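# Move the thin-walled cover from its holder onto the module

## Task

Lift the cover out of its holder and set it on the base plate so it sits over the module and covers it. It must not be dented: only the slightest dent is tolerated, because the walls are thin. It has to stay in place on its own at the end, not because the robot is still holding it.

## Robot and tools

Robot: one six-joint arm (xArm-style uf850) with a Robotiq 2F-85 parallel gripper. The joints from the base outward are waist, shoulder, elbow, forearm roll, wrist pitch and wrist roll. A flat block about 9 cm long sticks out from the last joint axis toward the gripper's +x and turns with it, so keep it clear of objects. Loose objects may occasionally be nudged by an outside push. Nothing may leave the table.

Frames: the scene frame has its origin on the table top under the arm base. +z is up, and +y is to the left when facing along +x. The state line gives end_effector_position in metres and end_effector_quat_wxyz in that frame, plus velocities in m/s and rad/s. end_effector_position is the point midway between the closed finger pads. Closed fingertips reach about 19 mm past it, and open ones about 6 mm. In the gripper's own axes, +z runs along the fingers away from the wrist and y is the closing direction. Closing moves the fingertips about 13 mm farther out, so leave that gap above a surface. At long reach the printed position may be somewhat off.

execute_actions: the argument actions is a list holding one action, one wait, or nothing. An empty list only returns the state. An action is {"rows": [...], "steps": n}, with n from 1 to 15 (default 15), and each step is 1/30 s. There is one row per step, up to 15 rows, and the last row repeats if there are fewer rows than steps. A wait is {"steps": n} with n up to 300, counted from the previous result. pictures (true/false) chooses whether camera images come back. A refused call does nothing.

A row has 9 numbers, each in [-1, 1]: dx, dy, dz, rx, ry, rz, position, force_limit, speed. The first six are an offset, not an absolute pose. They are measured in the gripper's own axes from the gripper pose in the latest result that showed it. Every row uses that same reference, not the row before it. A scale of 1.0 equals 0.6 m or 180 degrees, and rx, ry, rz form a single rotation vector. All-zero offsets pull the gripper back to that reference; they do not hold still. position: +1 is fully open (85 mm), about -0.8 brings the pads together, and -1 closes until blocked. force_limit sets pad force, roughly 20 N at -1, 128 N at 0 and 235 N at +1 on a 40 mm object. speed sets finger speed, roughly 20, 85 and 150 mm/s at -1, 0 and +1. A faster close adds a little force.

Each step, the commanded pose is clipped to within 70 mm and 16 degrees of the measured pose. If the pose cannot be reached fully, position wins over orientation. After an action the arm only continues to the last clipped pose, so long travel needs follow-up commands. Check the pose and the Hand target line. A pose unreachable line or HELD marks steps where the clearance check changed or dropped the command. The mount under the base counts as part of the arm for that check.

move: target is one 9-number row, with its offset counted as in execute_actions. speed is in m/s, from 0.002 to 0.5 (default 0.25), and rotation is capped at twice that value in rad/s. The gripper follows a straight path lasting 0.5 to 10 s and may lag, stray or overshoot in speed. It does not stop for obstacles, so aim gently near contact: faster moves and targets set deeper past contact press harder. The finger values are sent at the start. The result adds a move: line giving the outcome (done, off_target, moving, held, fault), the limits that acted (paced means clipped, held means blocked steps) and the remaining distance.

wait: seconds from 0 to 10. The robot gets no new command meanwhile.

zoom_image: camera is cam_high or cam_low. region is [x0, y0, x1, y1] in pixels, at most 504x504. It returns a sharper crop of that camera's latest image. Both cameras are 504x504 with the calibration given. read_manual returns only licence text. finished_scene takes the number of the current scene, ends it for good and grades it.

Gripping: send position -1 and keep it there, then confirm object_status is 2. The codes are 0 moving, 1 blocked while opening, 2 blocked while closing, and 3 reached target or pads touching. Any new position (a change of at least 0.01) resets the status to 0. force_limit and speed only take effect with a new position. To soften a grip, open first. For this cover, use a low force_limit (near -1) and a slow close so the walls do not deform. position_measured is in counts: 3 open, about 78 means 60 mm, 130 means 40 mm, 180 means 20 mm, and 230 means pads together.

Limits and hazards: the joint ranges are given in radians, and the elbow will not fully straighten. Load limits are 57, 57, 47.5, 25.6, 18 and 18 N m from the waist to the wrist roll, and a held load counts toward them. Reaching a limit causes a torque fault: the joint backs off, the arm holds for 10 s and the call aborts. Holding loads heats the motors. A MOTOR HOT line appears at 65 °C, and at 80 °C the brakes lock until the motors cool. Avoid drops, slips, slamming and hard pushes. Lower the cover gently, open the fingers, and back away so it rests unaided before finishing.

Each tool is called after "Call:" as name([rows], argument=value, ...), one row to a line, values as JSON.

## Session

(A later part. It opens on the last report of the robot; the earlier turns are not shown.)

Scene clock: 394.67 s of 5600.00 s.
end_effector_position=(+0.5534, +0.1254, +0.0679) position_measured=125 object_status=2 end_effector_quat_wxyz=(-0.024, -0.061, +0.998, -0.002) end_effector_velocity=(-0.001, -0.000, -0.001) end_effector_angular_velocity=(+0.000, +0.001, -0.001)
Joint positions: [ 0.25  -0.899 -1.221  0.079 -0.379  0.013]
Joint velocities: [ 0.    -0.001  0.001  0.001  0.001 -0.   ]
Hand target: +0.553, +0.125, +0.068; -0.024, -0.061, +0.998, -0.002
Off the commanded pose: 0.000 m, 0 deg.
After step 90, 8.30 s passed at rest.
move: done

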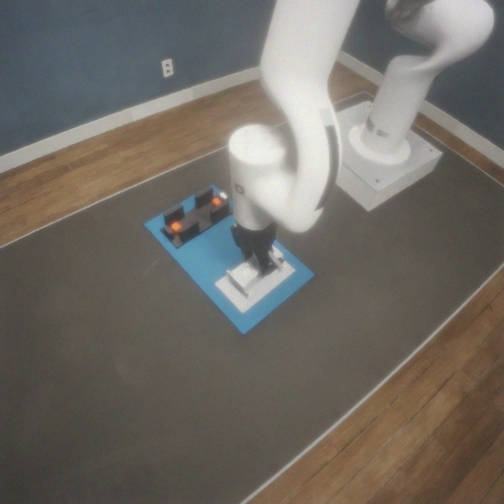

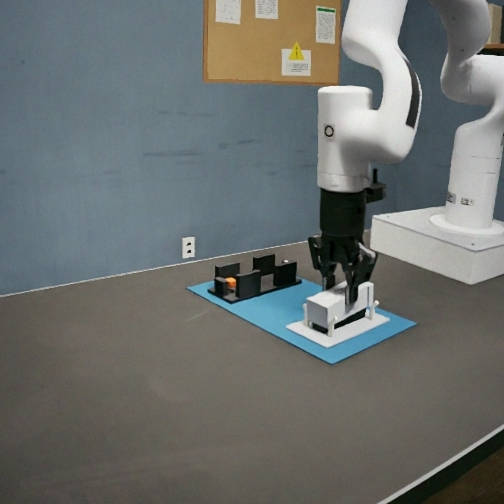

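Call:
move(target=[0.0005,0,-0.013,0,-0.03,0,-1,-0.72,-1], speed=0.02)

Call:
move(target=[0.0067,-0.0017,0,0,0,0,-1,-0.72,-1], speed=0.01)

Call:
zoom_image(camera="cam_low", region=[290, 265, 390, 345])

Call:
zoom_image(camera="cam_high", region=[215, 240, 295, 310])

Scene clock: 405.83 s of 5600.00 s.
end_effector_position=(+0.5535, +0.1254, +0.0757) position_measured=125 object_status=2 end_effector_quat_wxyz=(+0.023, -0.061, +0.998, +0.001) end_effector_velocity=(+0.001, +0.000, +0.000) end_effector_angular_velocity=(+0.001, -0.003, -0.001)
Joint positions: [ 0.253 -0.844 -1.135  0.083 -0.254  0.013]
Joint velocities: [ 0.     0.     0.001  0.001  0.003 -0.   ]
Hand target: +0.553, +0.125, +0.076; +0.023, -0.061, +0.998, +0.001
Off the commanded pose: 0.000 m, 0 deg.
After step 90, 5.60 s passed at rest.
move: done

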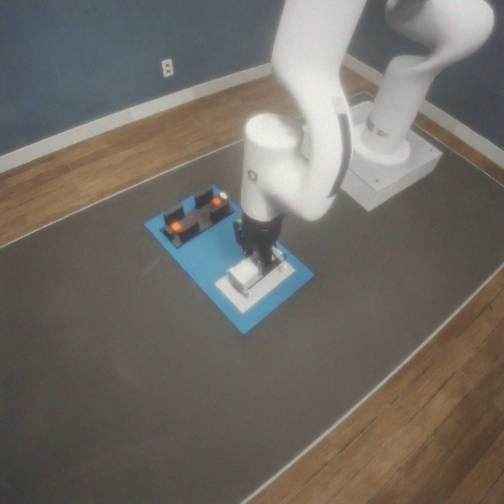

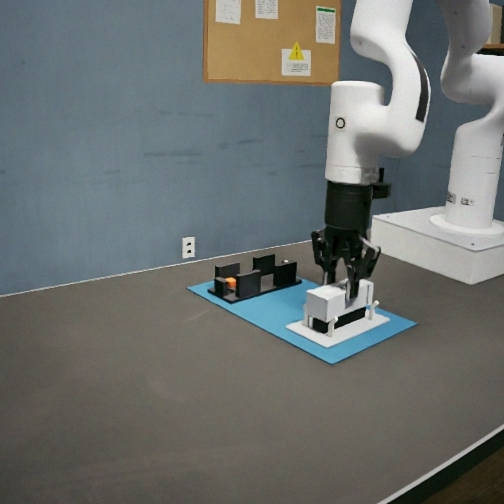

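Scene clock: 406.53 s of 5600.00 s.
end_effector_position=(+0.5497, +0.1240, +0.0755) position_measured=125 object_status=2 end_effector_quat_wxyz=(+0.023, -0.061, +0.998, +0.001) end_effector_velocity=(-0.001, -0.000, -0.001) end_effector_angular_velocity=(-0.000, +0.002, -0.000)
Joint positions: [ 0.252 -0.838 -1.122  0.085 -0.248  0.009]
Joint velocities: [-0.    -0.001  0.002  0.001  0.001 -0.001]
Hand target: +0.550, +0.124, +0.075; +0.023, -0.061, +0.998, +0.001
Off the commanded pose: 0.000 m, 0 deg.
move: done

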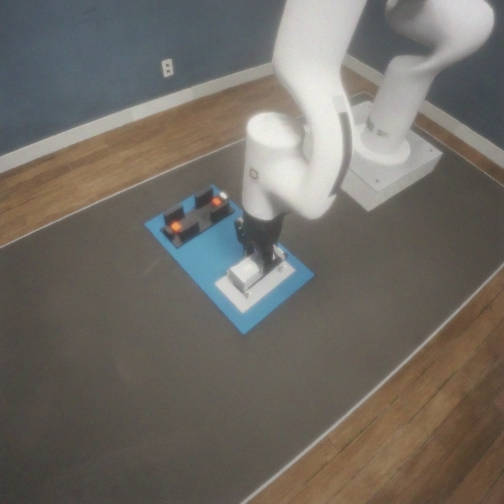

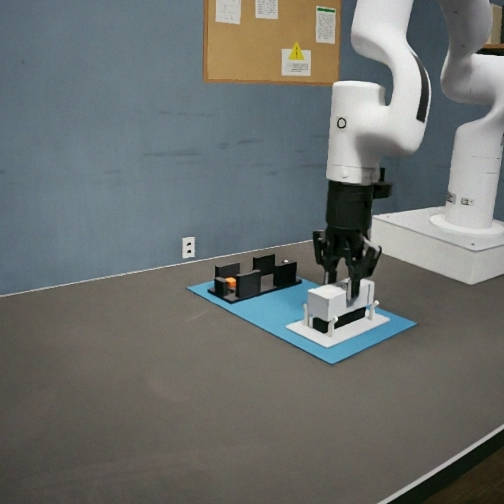

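Region (290, 265, 390, 345) of cam_low's 504x504 image, scaled by 5.040, with more detail than that image has; it fills the top 403 rows of this view, and the rest is white.

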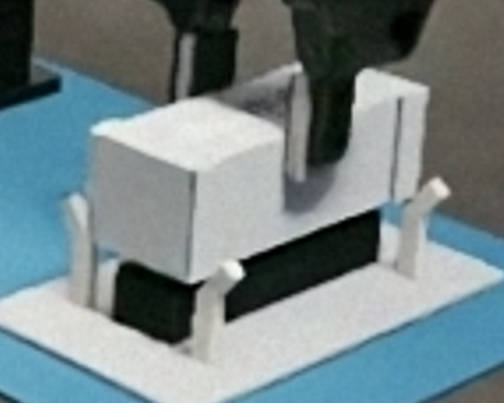

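Region (215, 240, 295, 310) of cam_high's 504x504 image, scaled by 6.300, with more detail than that image has; it fills the top 441 rows of this view, and the rest is white.

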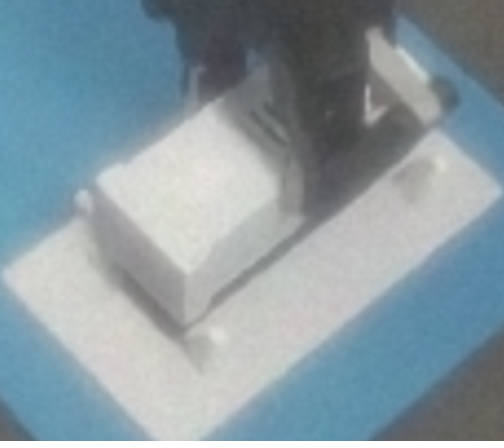

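Call:
move(target=[0.0004,-0.0025,0.008,0,0,0,-1,-0.72,-1], speed=0.005)

Call:
zoom_image(camera="cam_low", region=[290, 265, 390, 345])

Scene clock: 413.83 s of 5600.00 s.
end_effector_position=(+0.5492, +0.1219, +0.0701) position_measured=125 object_status=2 end_effector_quat_wxyz=(+0.022, -0.061, +0.998, +0.001) end_effector_velocity=(+0.004, +0.003, +0.003) end_effector_angular_velocity=(+0.002, -0.008, +0.004)
Joint positions: [ 0.249 -0.848 -1.124  0.088 -0.24   0.003]
Joint velocities: [ 0.004  0.004 -0.005 -0.    -0.001  0.001]
Hand target: +0.550, +0.122, +0.071; +0.023, -0.061, +0.998, +0.001
Off the commanded pose: 0.001 m, 0 deg.
After step 90, 3.07 s passed at rest.
move: done

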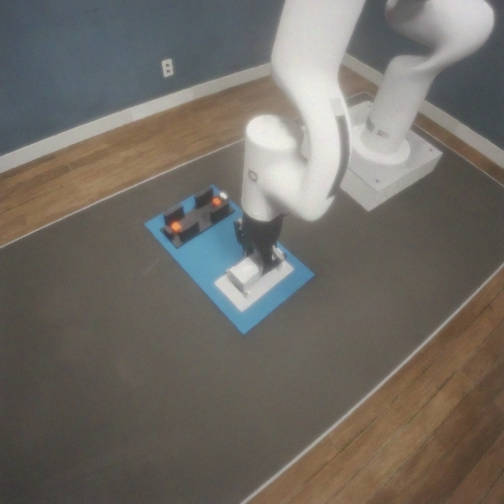

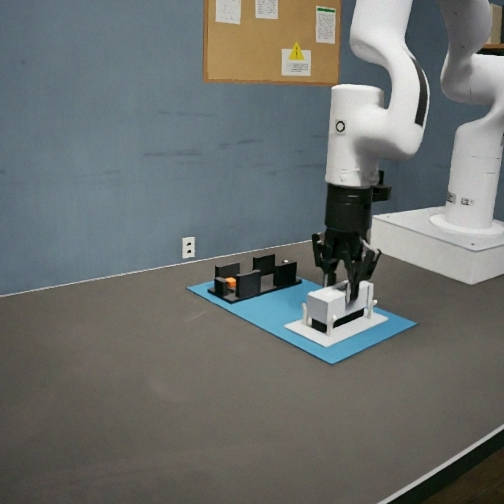

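Region (290, 265, 390, 345) of cam_low's 504x504 image, scaled by 5.040, with more detail than that image has; it fills the top 403 rows of this view, and the rest is white.

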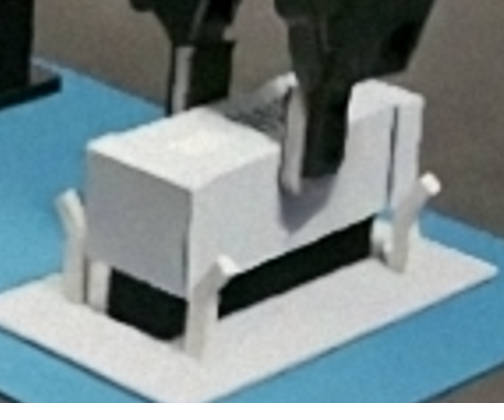

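Call:
execute_actions(actions=[])

Call:
zoom_image(camera="cam_low", region=[290, 265, 390, 345])

Call:
zoom_image(camera="cam_high", region=[215, 240, 295, 310])

Scene clock: 418.97 s of 5600.00 s.
end_effector_position=(+0.5498, +0.1225, +0.0707) position_measured=125 object_status=2 end_effector_quat_wxyz=(+0.023, -0.061, +0.998, +0.001) end_effector_velocity=(+0.001, +0.000, +0.001) end_effector_angular_velocity=(+0.001, -0.002, -0.001)
Joint positions: [ 0.25  -0.848 -1.124  0.088 -0.24   0.004]
Joint velocities: [-0.     0.001 -0.001  0.001  0.     0.   ]
Hand target: +0.550, +0.122, +0.071; +0.023, -0.061, +0.998, +0.001
Off the commanded pose: 0.000 m, 0 deg.
Steps of this call (steps 1 to 90: nothing new was sent; then 2.13 s passed at rest). Readings (end_effector_position | what the end effector reports):
1: (+0.5493, +0.1220, +0.0702) | position_measured=125 object_status=2
2: (+0.5495, +0.1221, +0.0703) | position_measured=125 object_status=2
4: (+0.5496, +0.1222, +0.0705) | position_measured=125 object_status=2
8: (+0.5497, +0.1223, +0.0706) | position_measured=125 object_status=2
90: the state above

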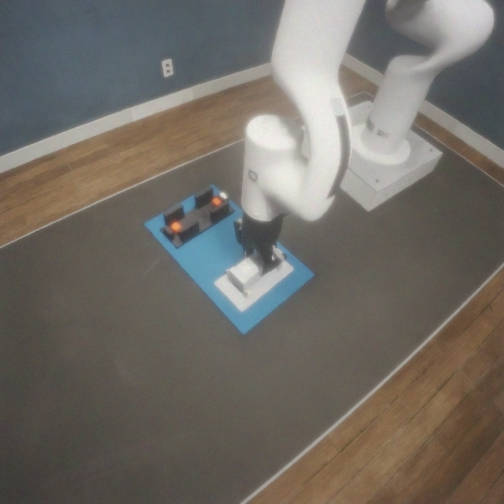

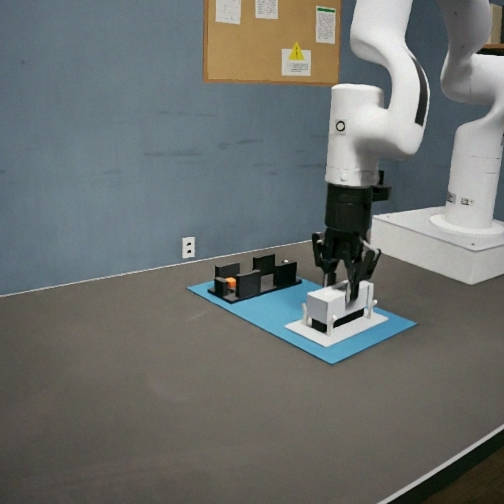

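Region (290, 265, 390, 345) of cam_low's 504x504 image, scaled by 5.040, with more detail than that image has; it fills the top 403 rows of this view, and the rest is white.

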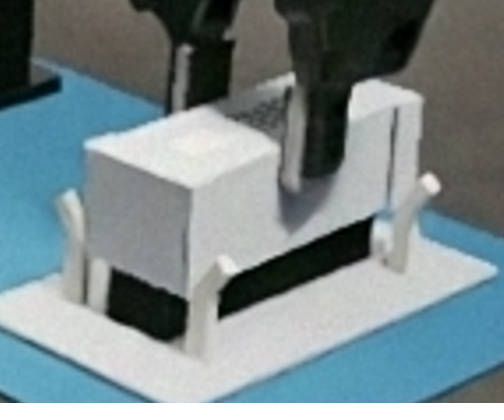

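Region (215, 240, 295, 310) of cam_high's 504x504 image, scaled by 6.300, with more detail than that image has; it fills the top 441 rows of this view, and the rest is white.

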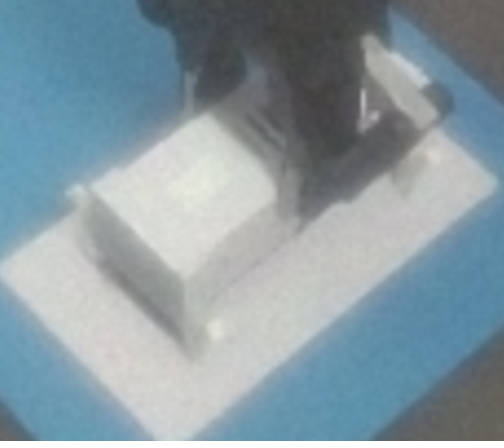

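Call:
move(target=[-0.006,0.0008,0,0,0,0,-1,-0.72,-1], speed=0.005)

Call:
move(target=[0.0004,0,0.009,0,0,0,-1,-0.72,-1], speed=0.005)

Call:
zoom_image(camera="cam_low", region=[290, 265, 390, 345])

Scene clock: 432.80 s of 5600.00 s.
end_effector_position=(+0.5533, +0.1234, +0.0709) position_measured=125 object_status=2 end_effector_quat_wxyz=(+0.023, -0.061, +0.998, +0.001) end_effector_velocity=(+0.001, +0.000, +0.001) end_effector_angular_velocity=(+0.000, -0.001, +0.001)
Joint positions: [ 0.25  -0.853 -1.136  0.086 -0.246  0.006]
Joint velocities: [ 0.     0.001 -0.001 -0.001 -0.     0.   ]
Hand target: +0.553, +0.123, +0.071; +0.023, -0.061, +0.998, +0.001
Off the commanded pose: 0.000 m, 0 deg.
After step 90, 9.90 s passed at rest.
move: done

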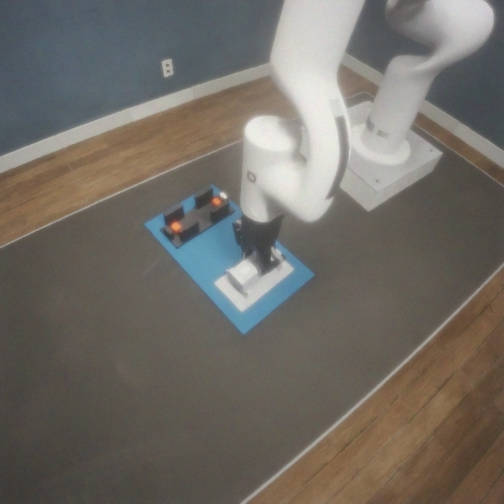

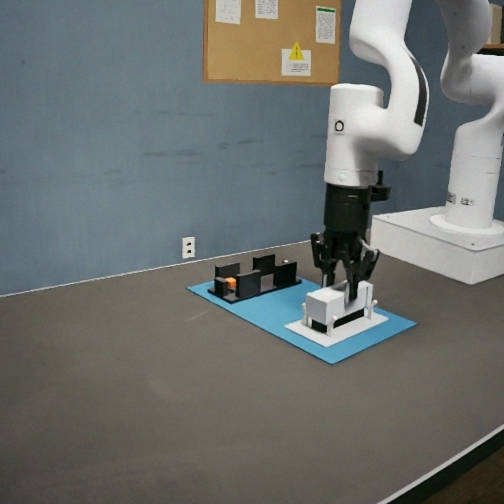

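Scene clock: 434.10 s of 5600.00 s.
end_effector_position=(+0.5533, +0.1234, +0.0655) position_measured=125 object_status=2 end_effector_quat_wxyz=(+0.023, -0.061, +0.998, +0.001) end_effector_velocity=(-0.000, -0.000, -0.000) end_effector_angular_velocity=(-0.000, +0.000, +0.001)
Joint positions: [ 0.25  -0.864 -1.139  0.089 -0.238  0.003]
Joint velocities: [-0.    -0.001 -0.    -0.001  0.    -0.   ]
Hand target: +0.553, +0.123, +0.065; +0.023, -0.061, +0.998, +0.001
Off the commanded pose: 0.000 m, 0 deg.
move: done

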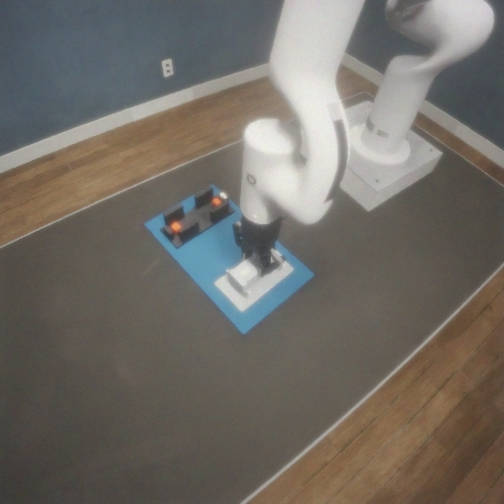

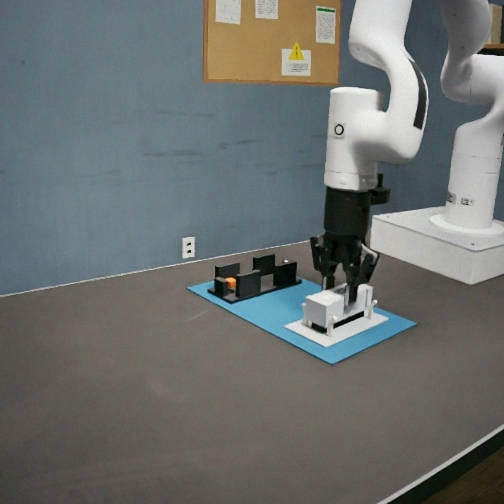

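Region (290, 265, 390, 345) of cam_low's 504x504 image, scaled by 5.040, with more detail than that image has; it fills the top 403 rows of this view, and the rest is white.

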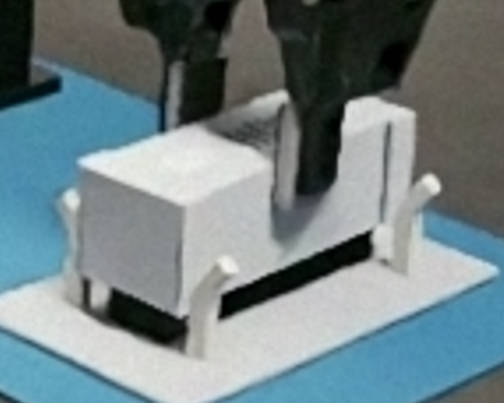

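Call:
move(target=[0.0008,0,0.0185,0,-0.003,0,-1,-0.72,-1], speed=0.008)

Call:
zoom_image(camera="cam_low", region=[290, 265, 390, 345])

Scene clock: 442.40 s of 5600.00 s.
end_effector_position=(+0.5533, +0.1234, +0.0544) position_measured=125 object_status=2 end_effector_quat_wxyz=(+0.027, -0.061, +0.998, +0.001) end_effector_velocity=(+0.001, +0.000, -0.000) end_effector_angular_velocity=(-0.000, -0.001, +0.001)
Joint positions: [ 0.251 -0.884 -1.139  0.097 -0.209 -0.004]
Joint velocities: [-0.    -0.002 -0.002 -0.     0.001 -0.001]
Hand target: +0.553, +0.123, +0.054; +0.027, -0.061, +0.998, +0.001
Off the commanded pose: 0.000 m, 0 deg.
After step 90, 3.70 s passed at rest.
move: done

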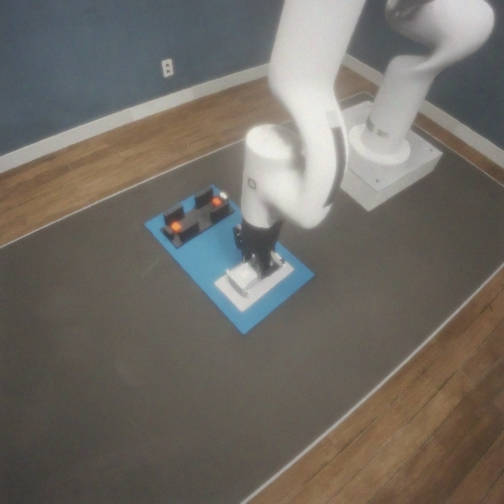

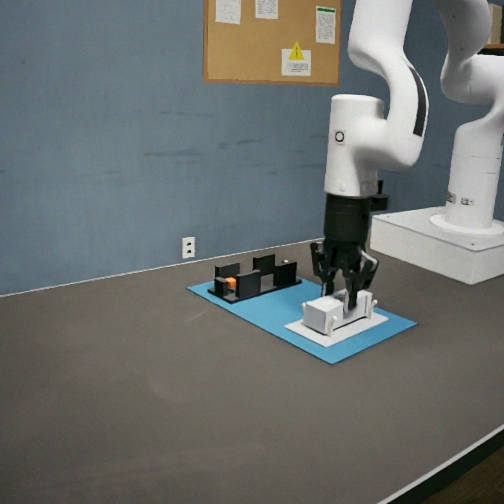

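Region (290, 265, 390, 345) of cam_low's 504x504 image, scaled by 5.040, with more detail than that image has; it fills the top 403 rows of this view, and the rest is white.

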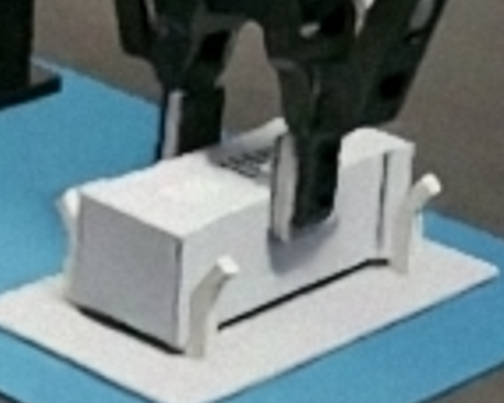

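Call:
move(target=[0.0002,0,0.005,0,0,0,-1,-0.72,-1], speed=0.004)

Call:
move(target=[0,0,0,0,0,0,0.5,-1,-0.7], speed=0.01)

Call:
move(target=[0,0,-0.12,0,0,0,0.5,-1,-0.7], speed=0.08)

Call:
zoom_image(camera="cam_low", region=[290, 265, 390, 345])

Scene clock: 449.63 s of 5600.00 s.
end_effector_position=(+0.5534, +0.1234, +0.0514) position_measured=125 object_status=2 end_effector_quat_wxyz=(+0.027, -0.061, +0.998, +0.001) end_effector_velocity=(-0.001, -0.000, -0.001) end_effector_angular_velocity=(-0.000, +0.002, -0.001)
Joint positions: [ 0.251 -0.89  -1.141  0.099 -0.205 -0.006]
Joint velocities: [-0.    -0.001  0.001  0.001  0.    -0.   ]
Hand target: +0.553, +0.123, +0.051; +0.027, -0.061, +0.998, +0.001
Off the commanded pose: 0.000 m, 0 deg.
After step 90, 3.27 s passed at rest.
move: done

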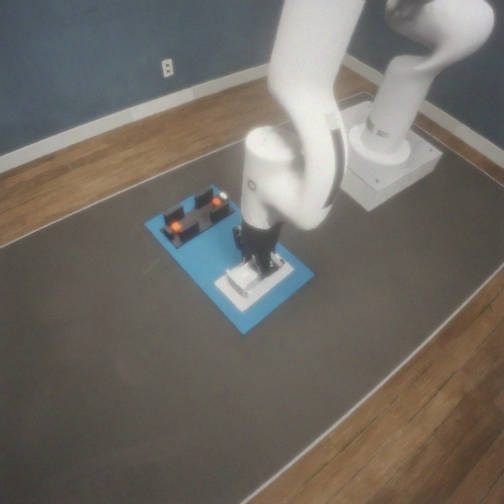

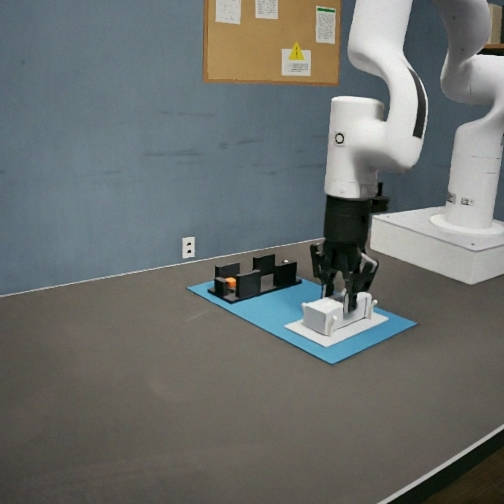

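Scene clock: 450.53 s of 5600.00 s.
end_effector_position=(+0.5534, +0.1234, +0.0514) position_measured=66 object_status=0 end_effector_quat_wxyz=(+0.027, -0.061, +0.998, +0.001) end_effector_velocity=(+0.000, +0.000, +0.000) end_effector_angular_velocity=(+0.000, -0.001, +0.000)
Joint positions: [ 0.251 -0.89  -1.141  0.099 -0.205 -0.006]
Joint velocities: [ 0.     0.    -0.001 -0.     0.     0.   ]
Hand target: +0.553, +0.123, +0.051; +0.027, -0.061, +0.998, +0.001
Off the commanded pose: 0.000 m, 0 deg.
move: done

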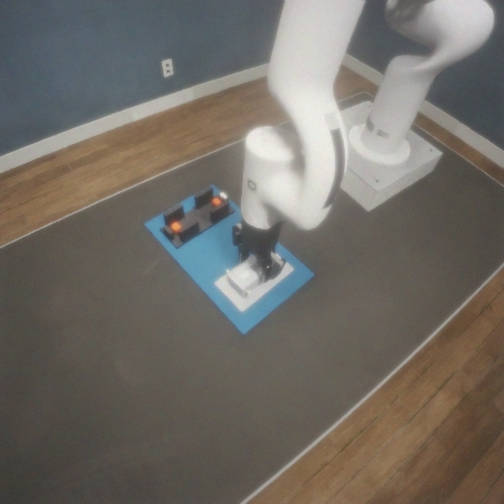

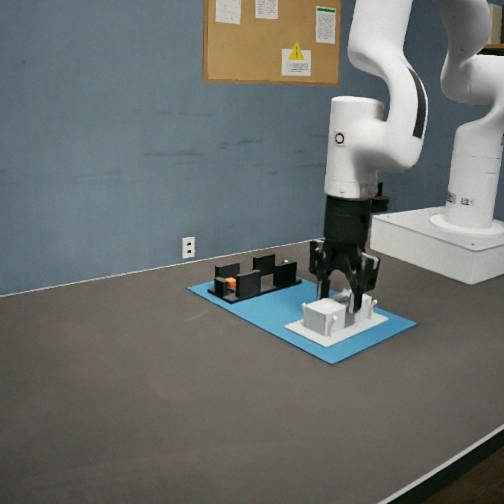

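Scene clock: 451.77 s of 5600.00 s.
end_effector_position=(+0.5492, +0.1229, +0.1230) position_measured=66 object_status=3 end_effector_quat_wxyz=(+0.027, -0.061, +0.998, +0.001) end_effector_velocity=(+0.000, +0.000, +0.001) end_effector_angular_velocity=(-0.000, -0.001, +0.001)
Joint positions: [ 0.249 -0.737 -1.091  0.066 -0.309  0.025]
Joint velocities: [ 0.     0.002 -0.    -0.001 -0.001  0.001]
Hand target: +0.549, +0.123, +0.123; +0.027, -0.061, +0.998, +0.001
Off the commanded pose: 0.000 m, 0 deg.
move: done

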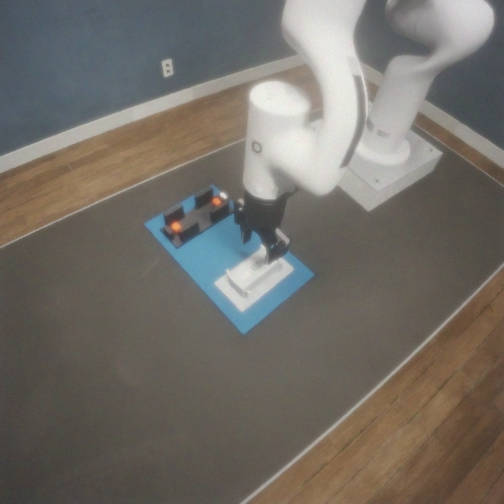

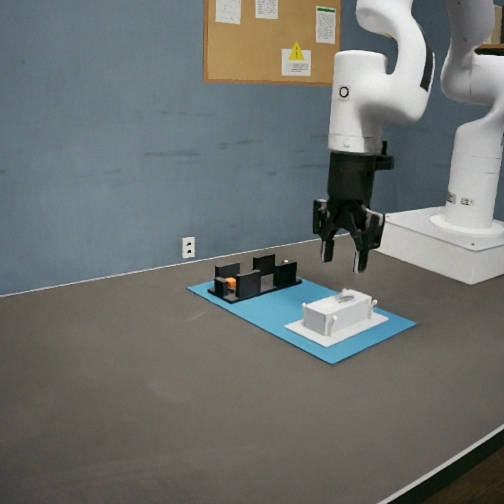

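Region (290, 265, 390, 345) of cam_low's 504x504 image, scaled by 5.040, with more detail than that image has; it fills the top 403 rows of this view, and the rest is white.

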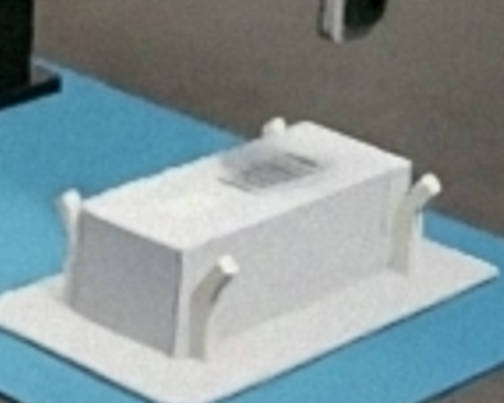

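Call:
finished_scene(scene=1)

The scene is finished: the task was done.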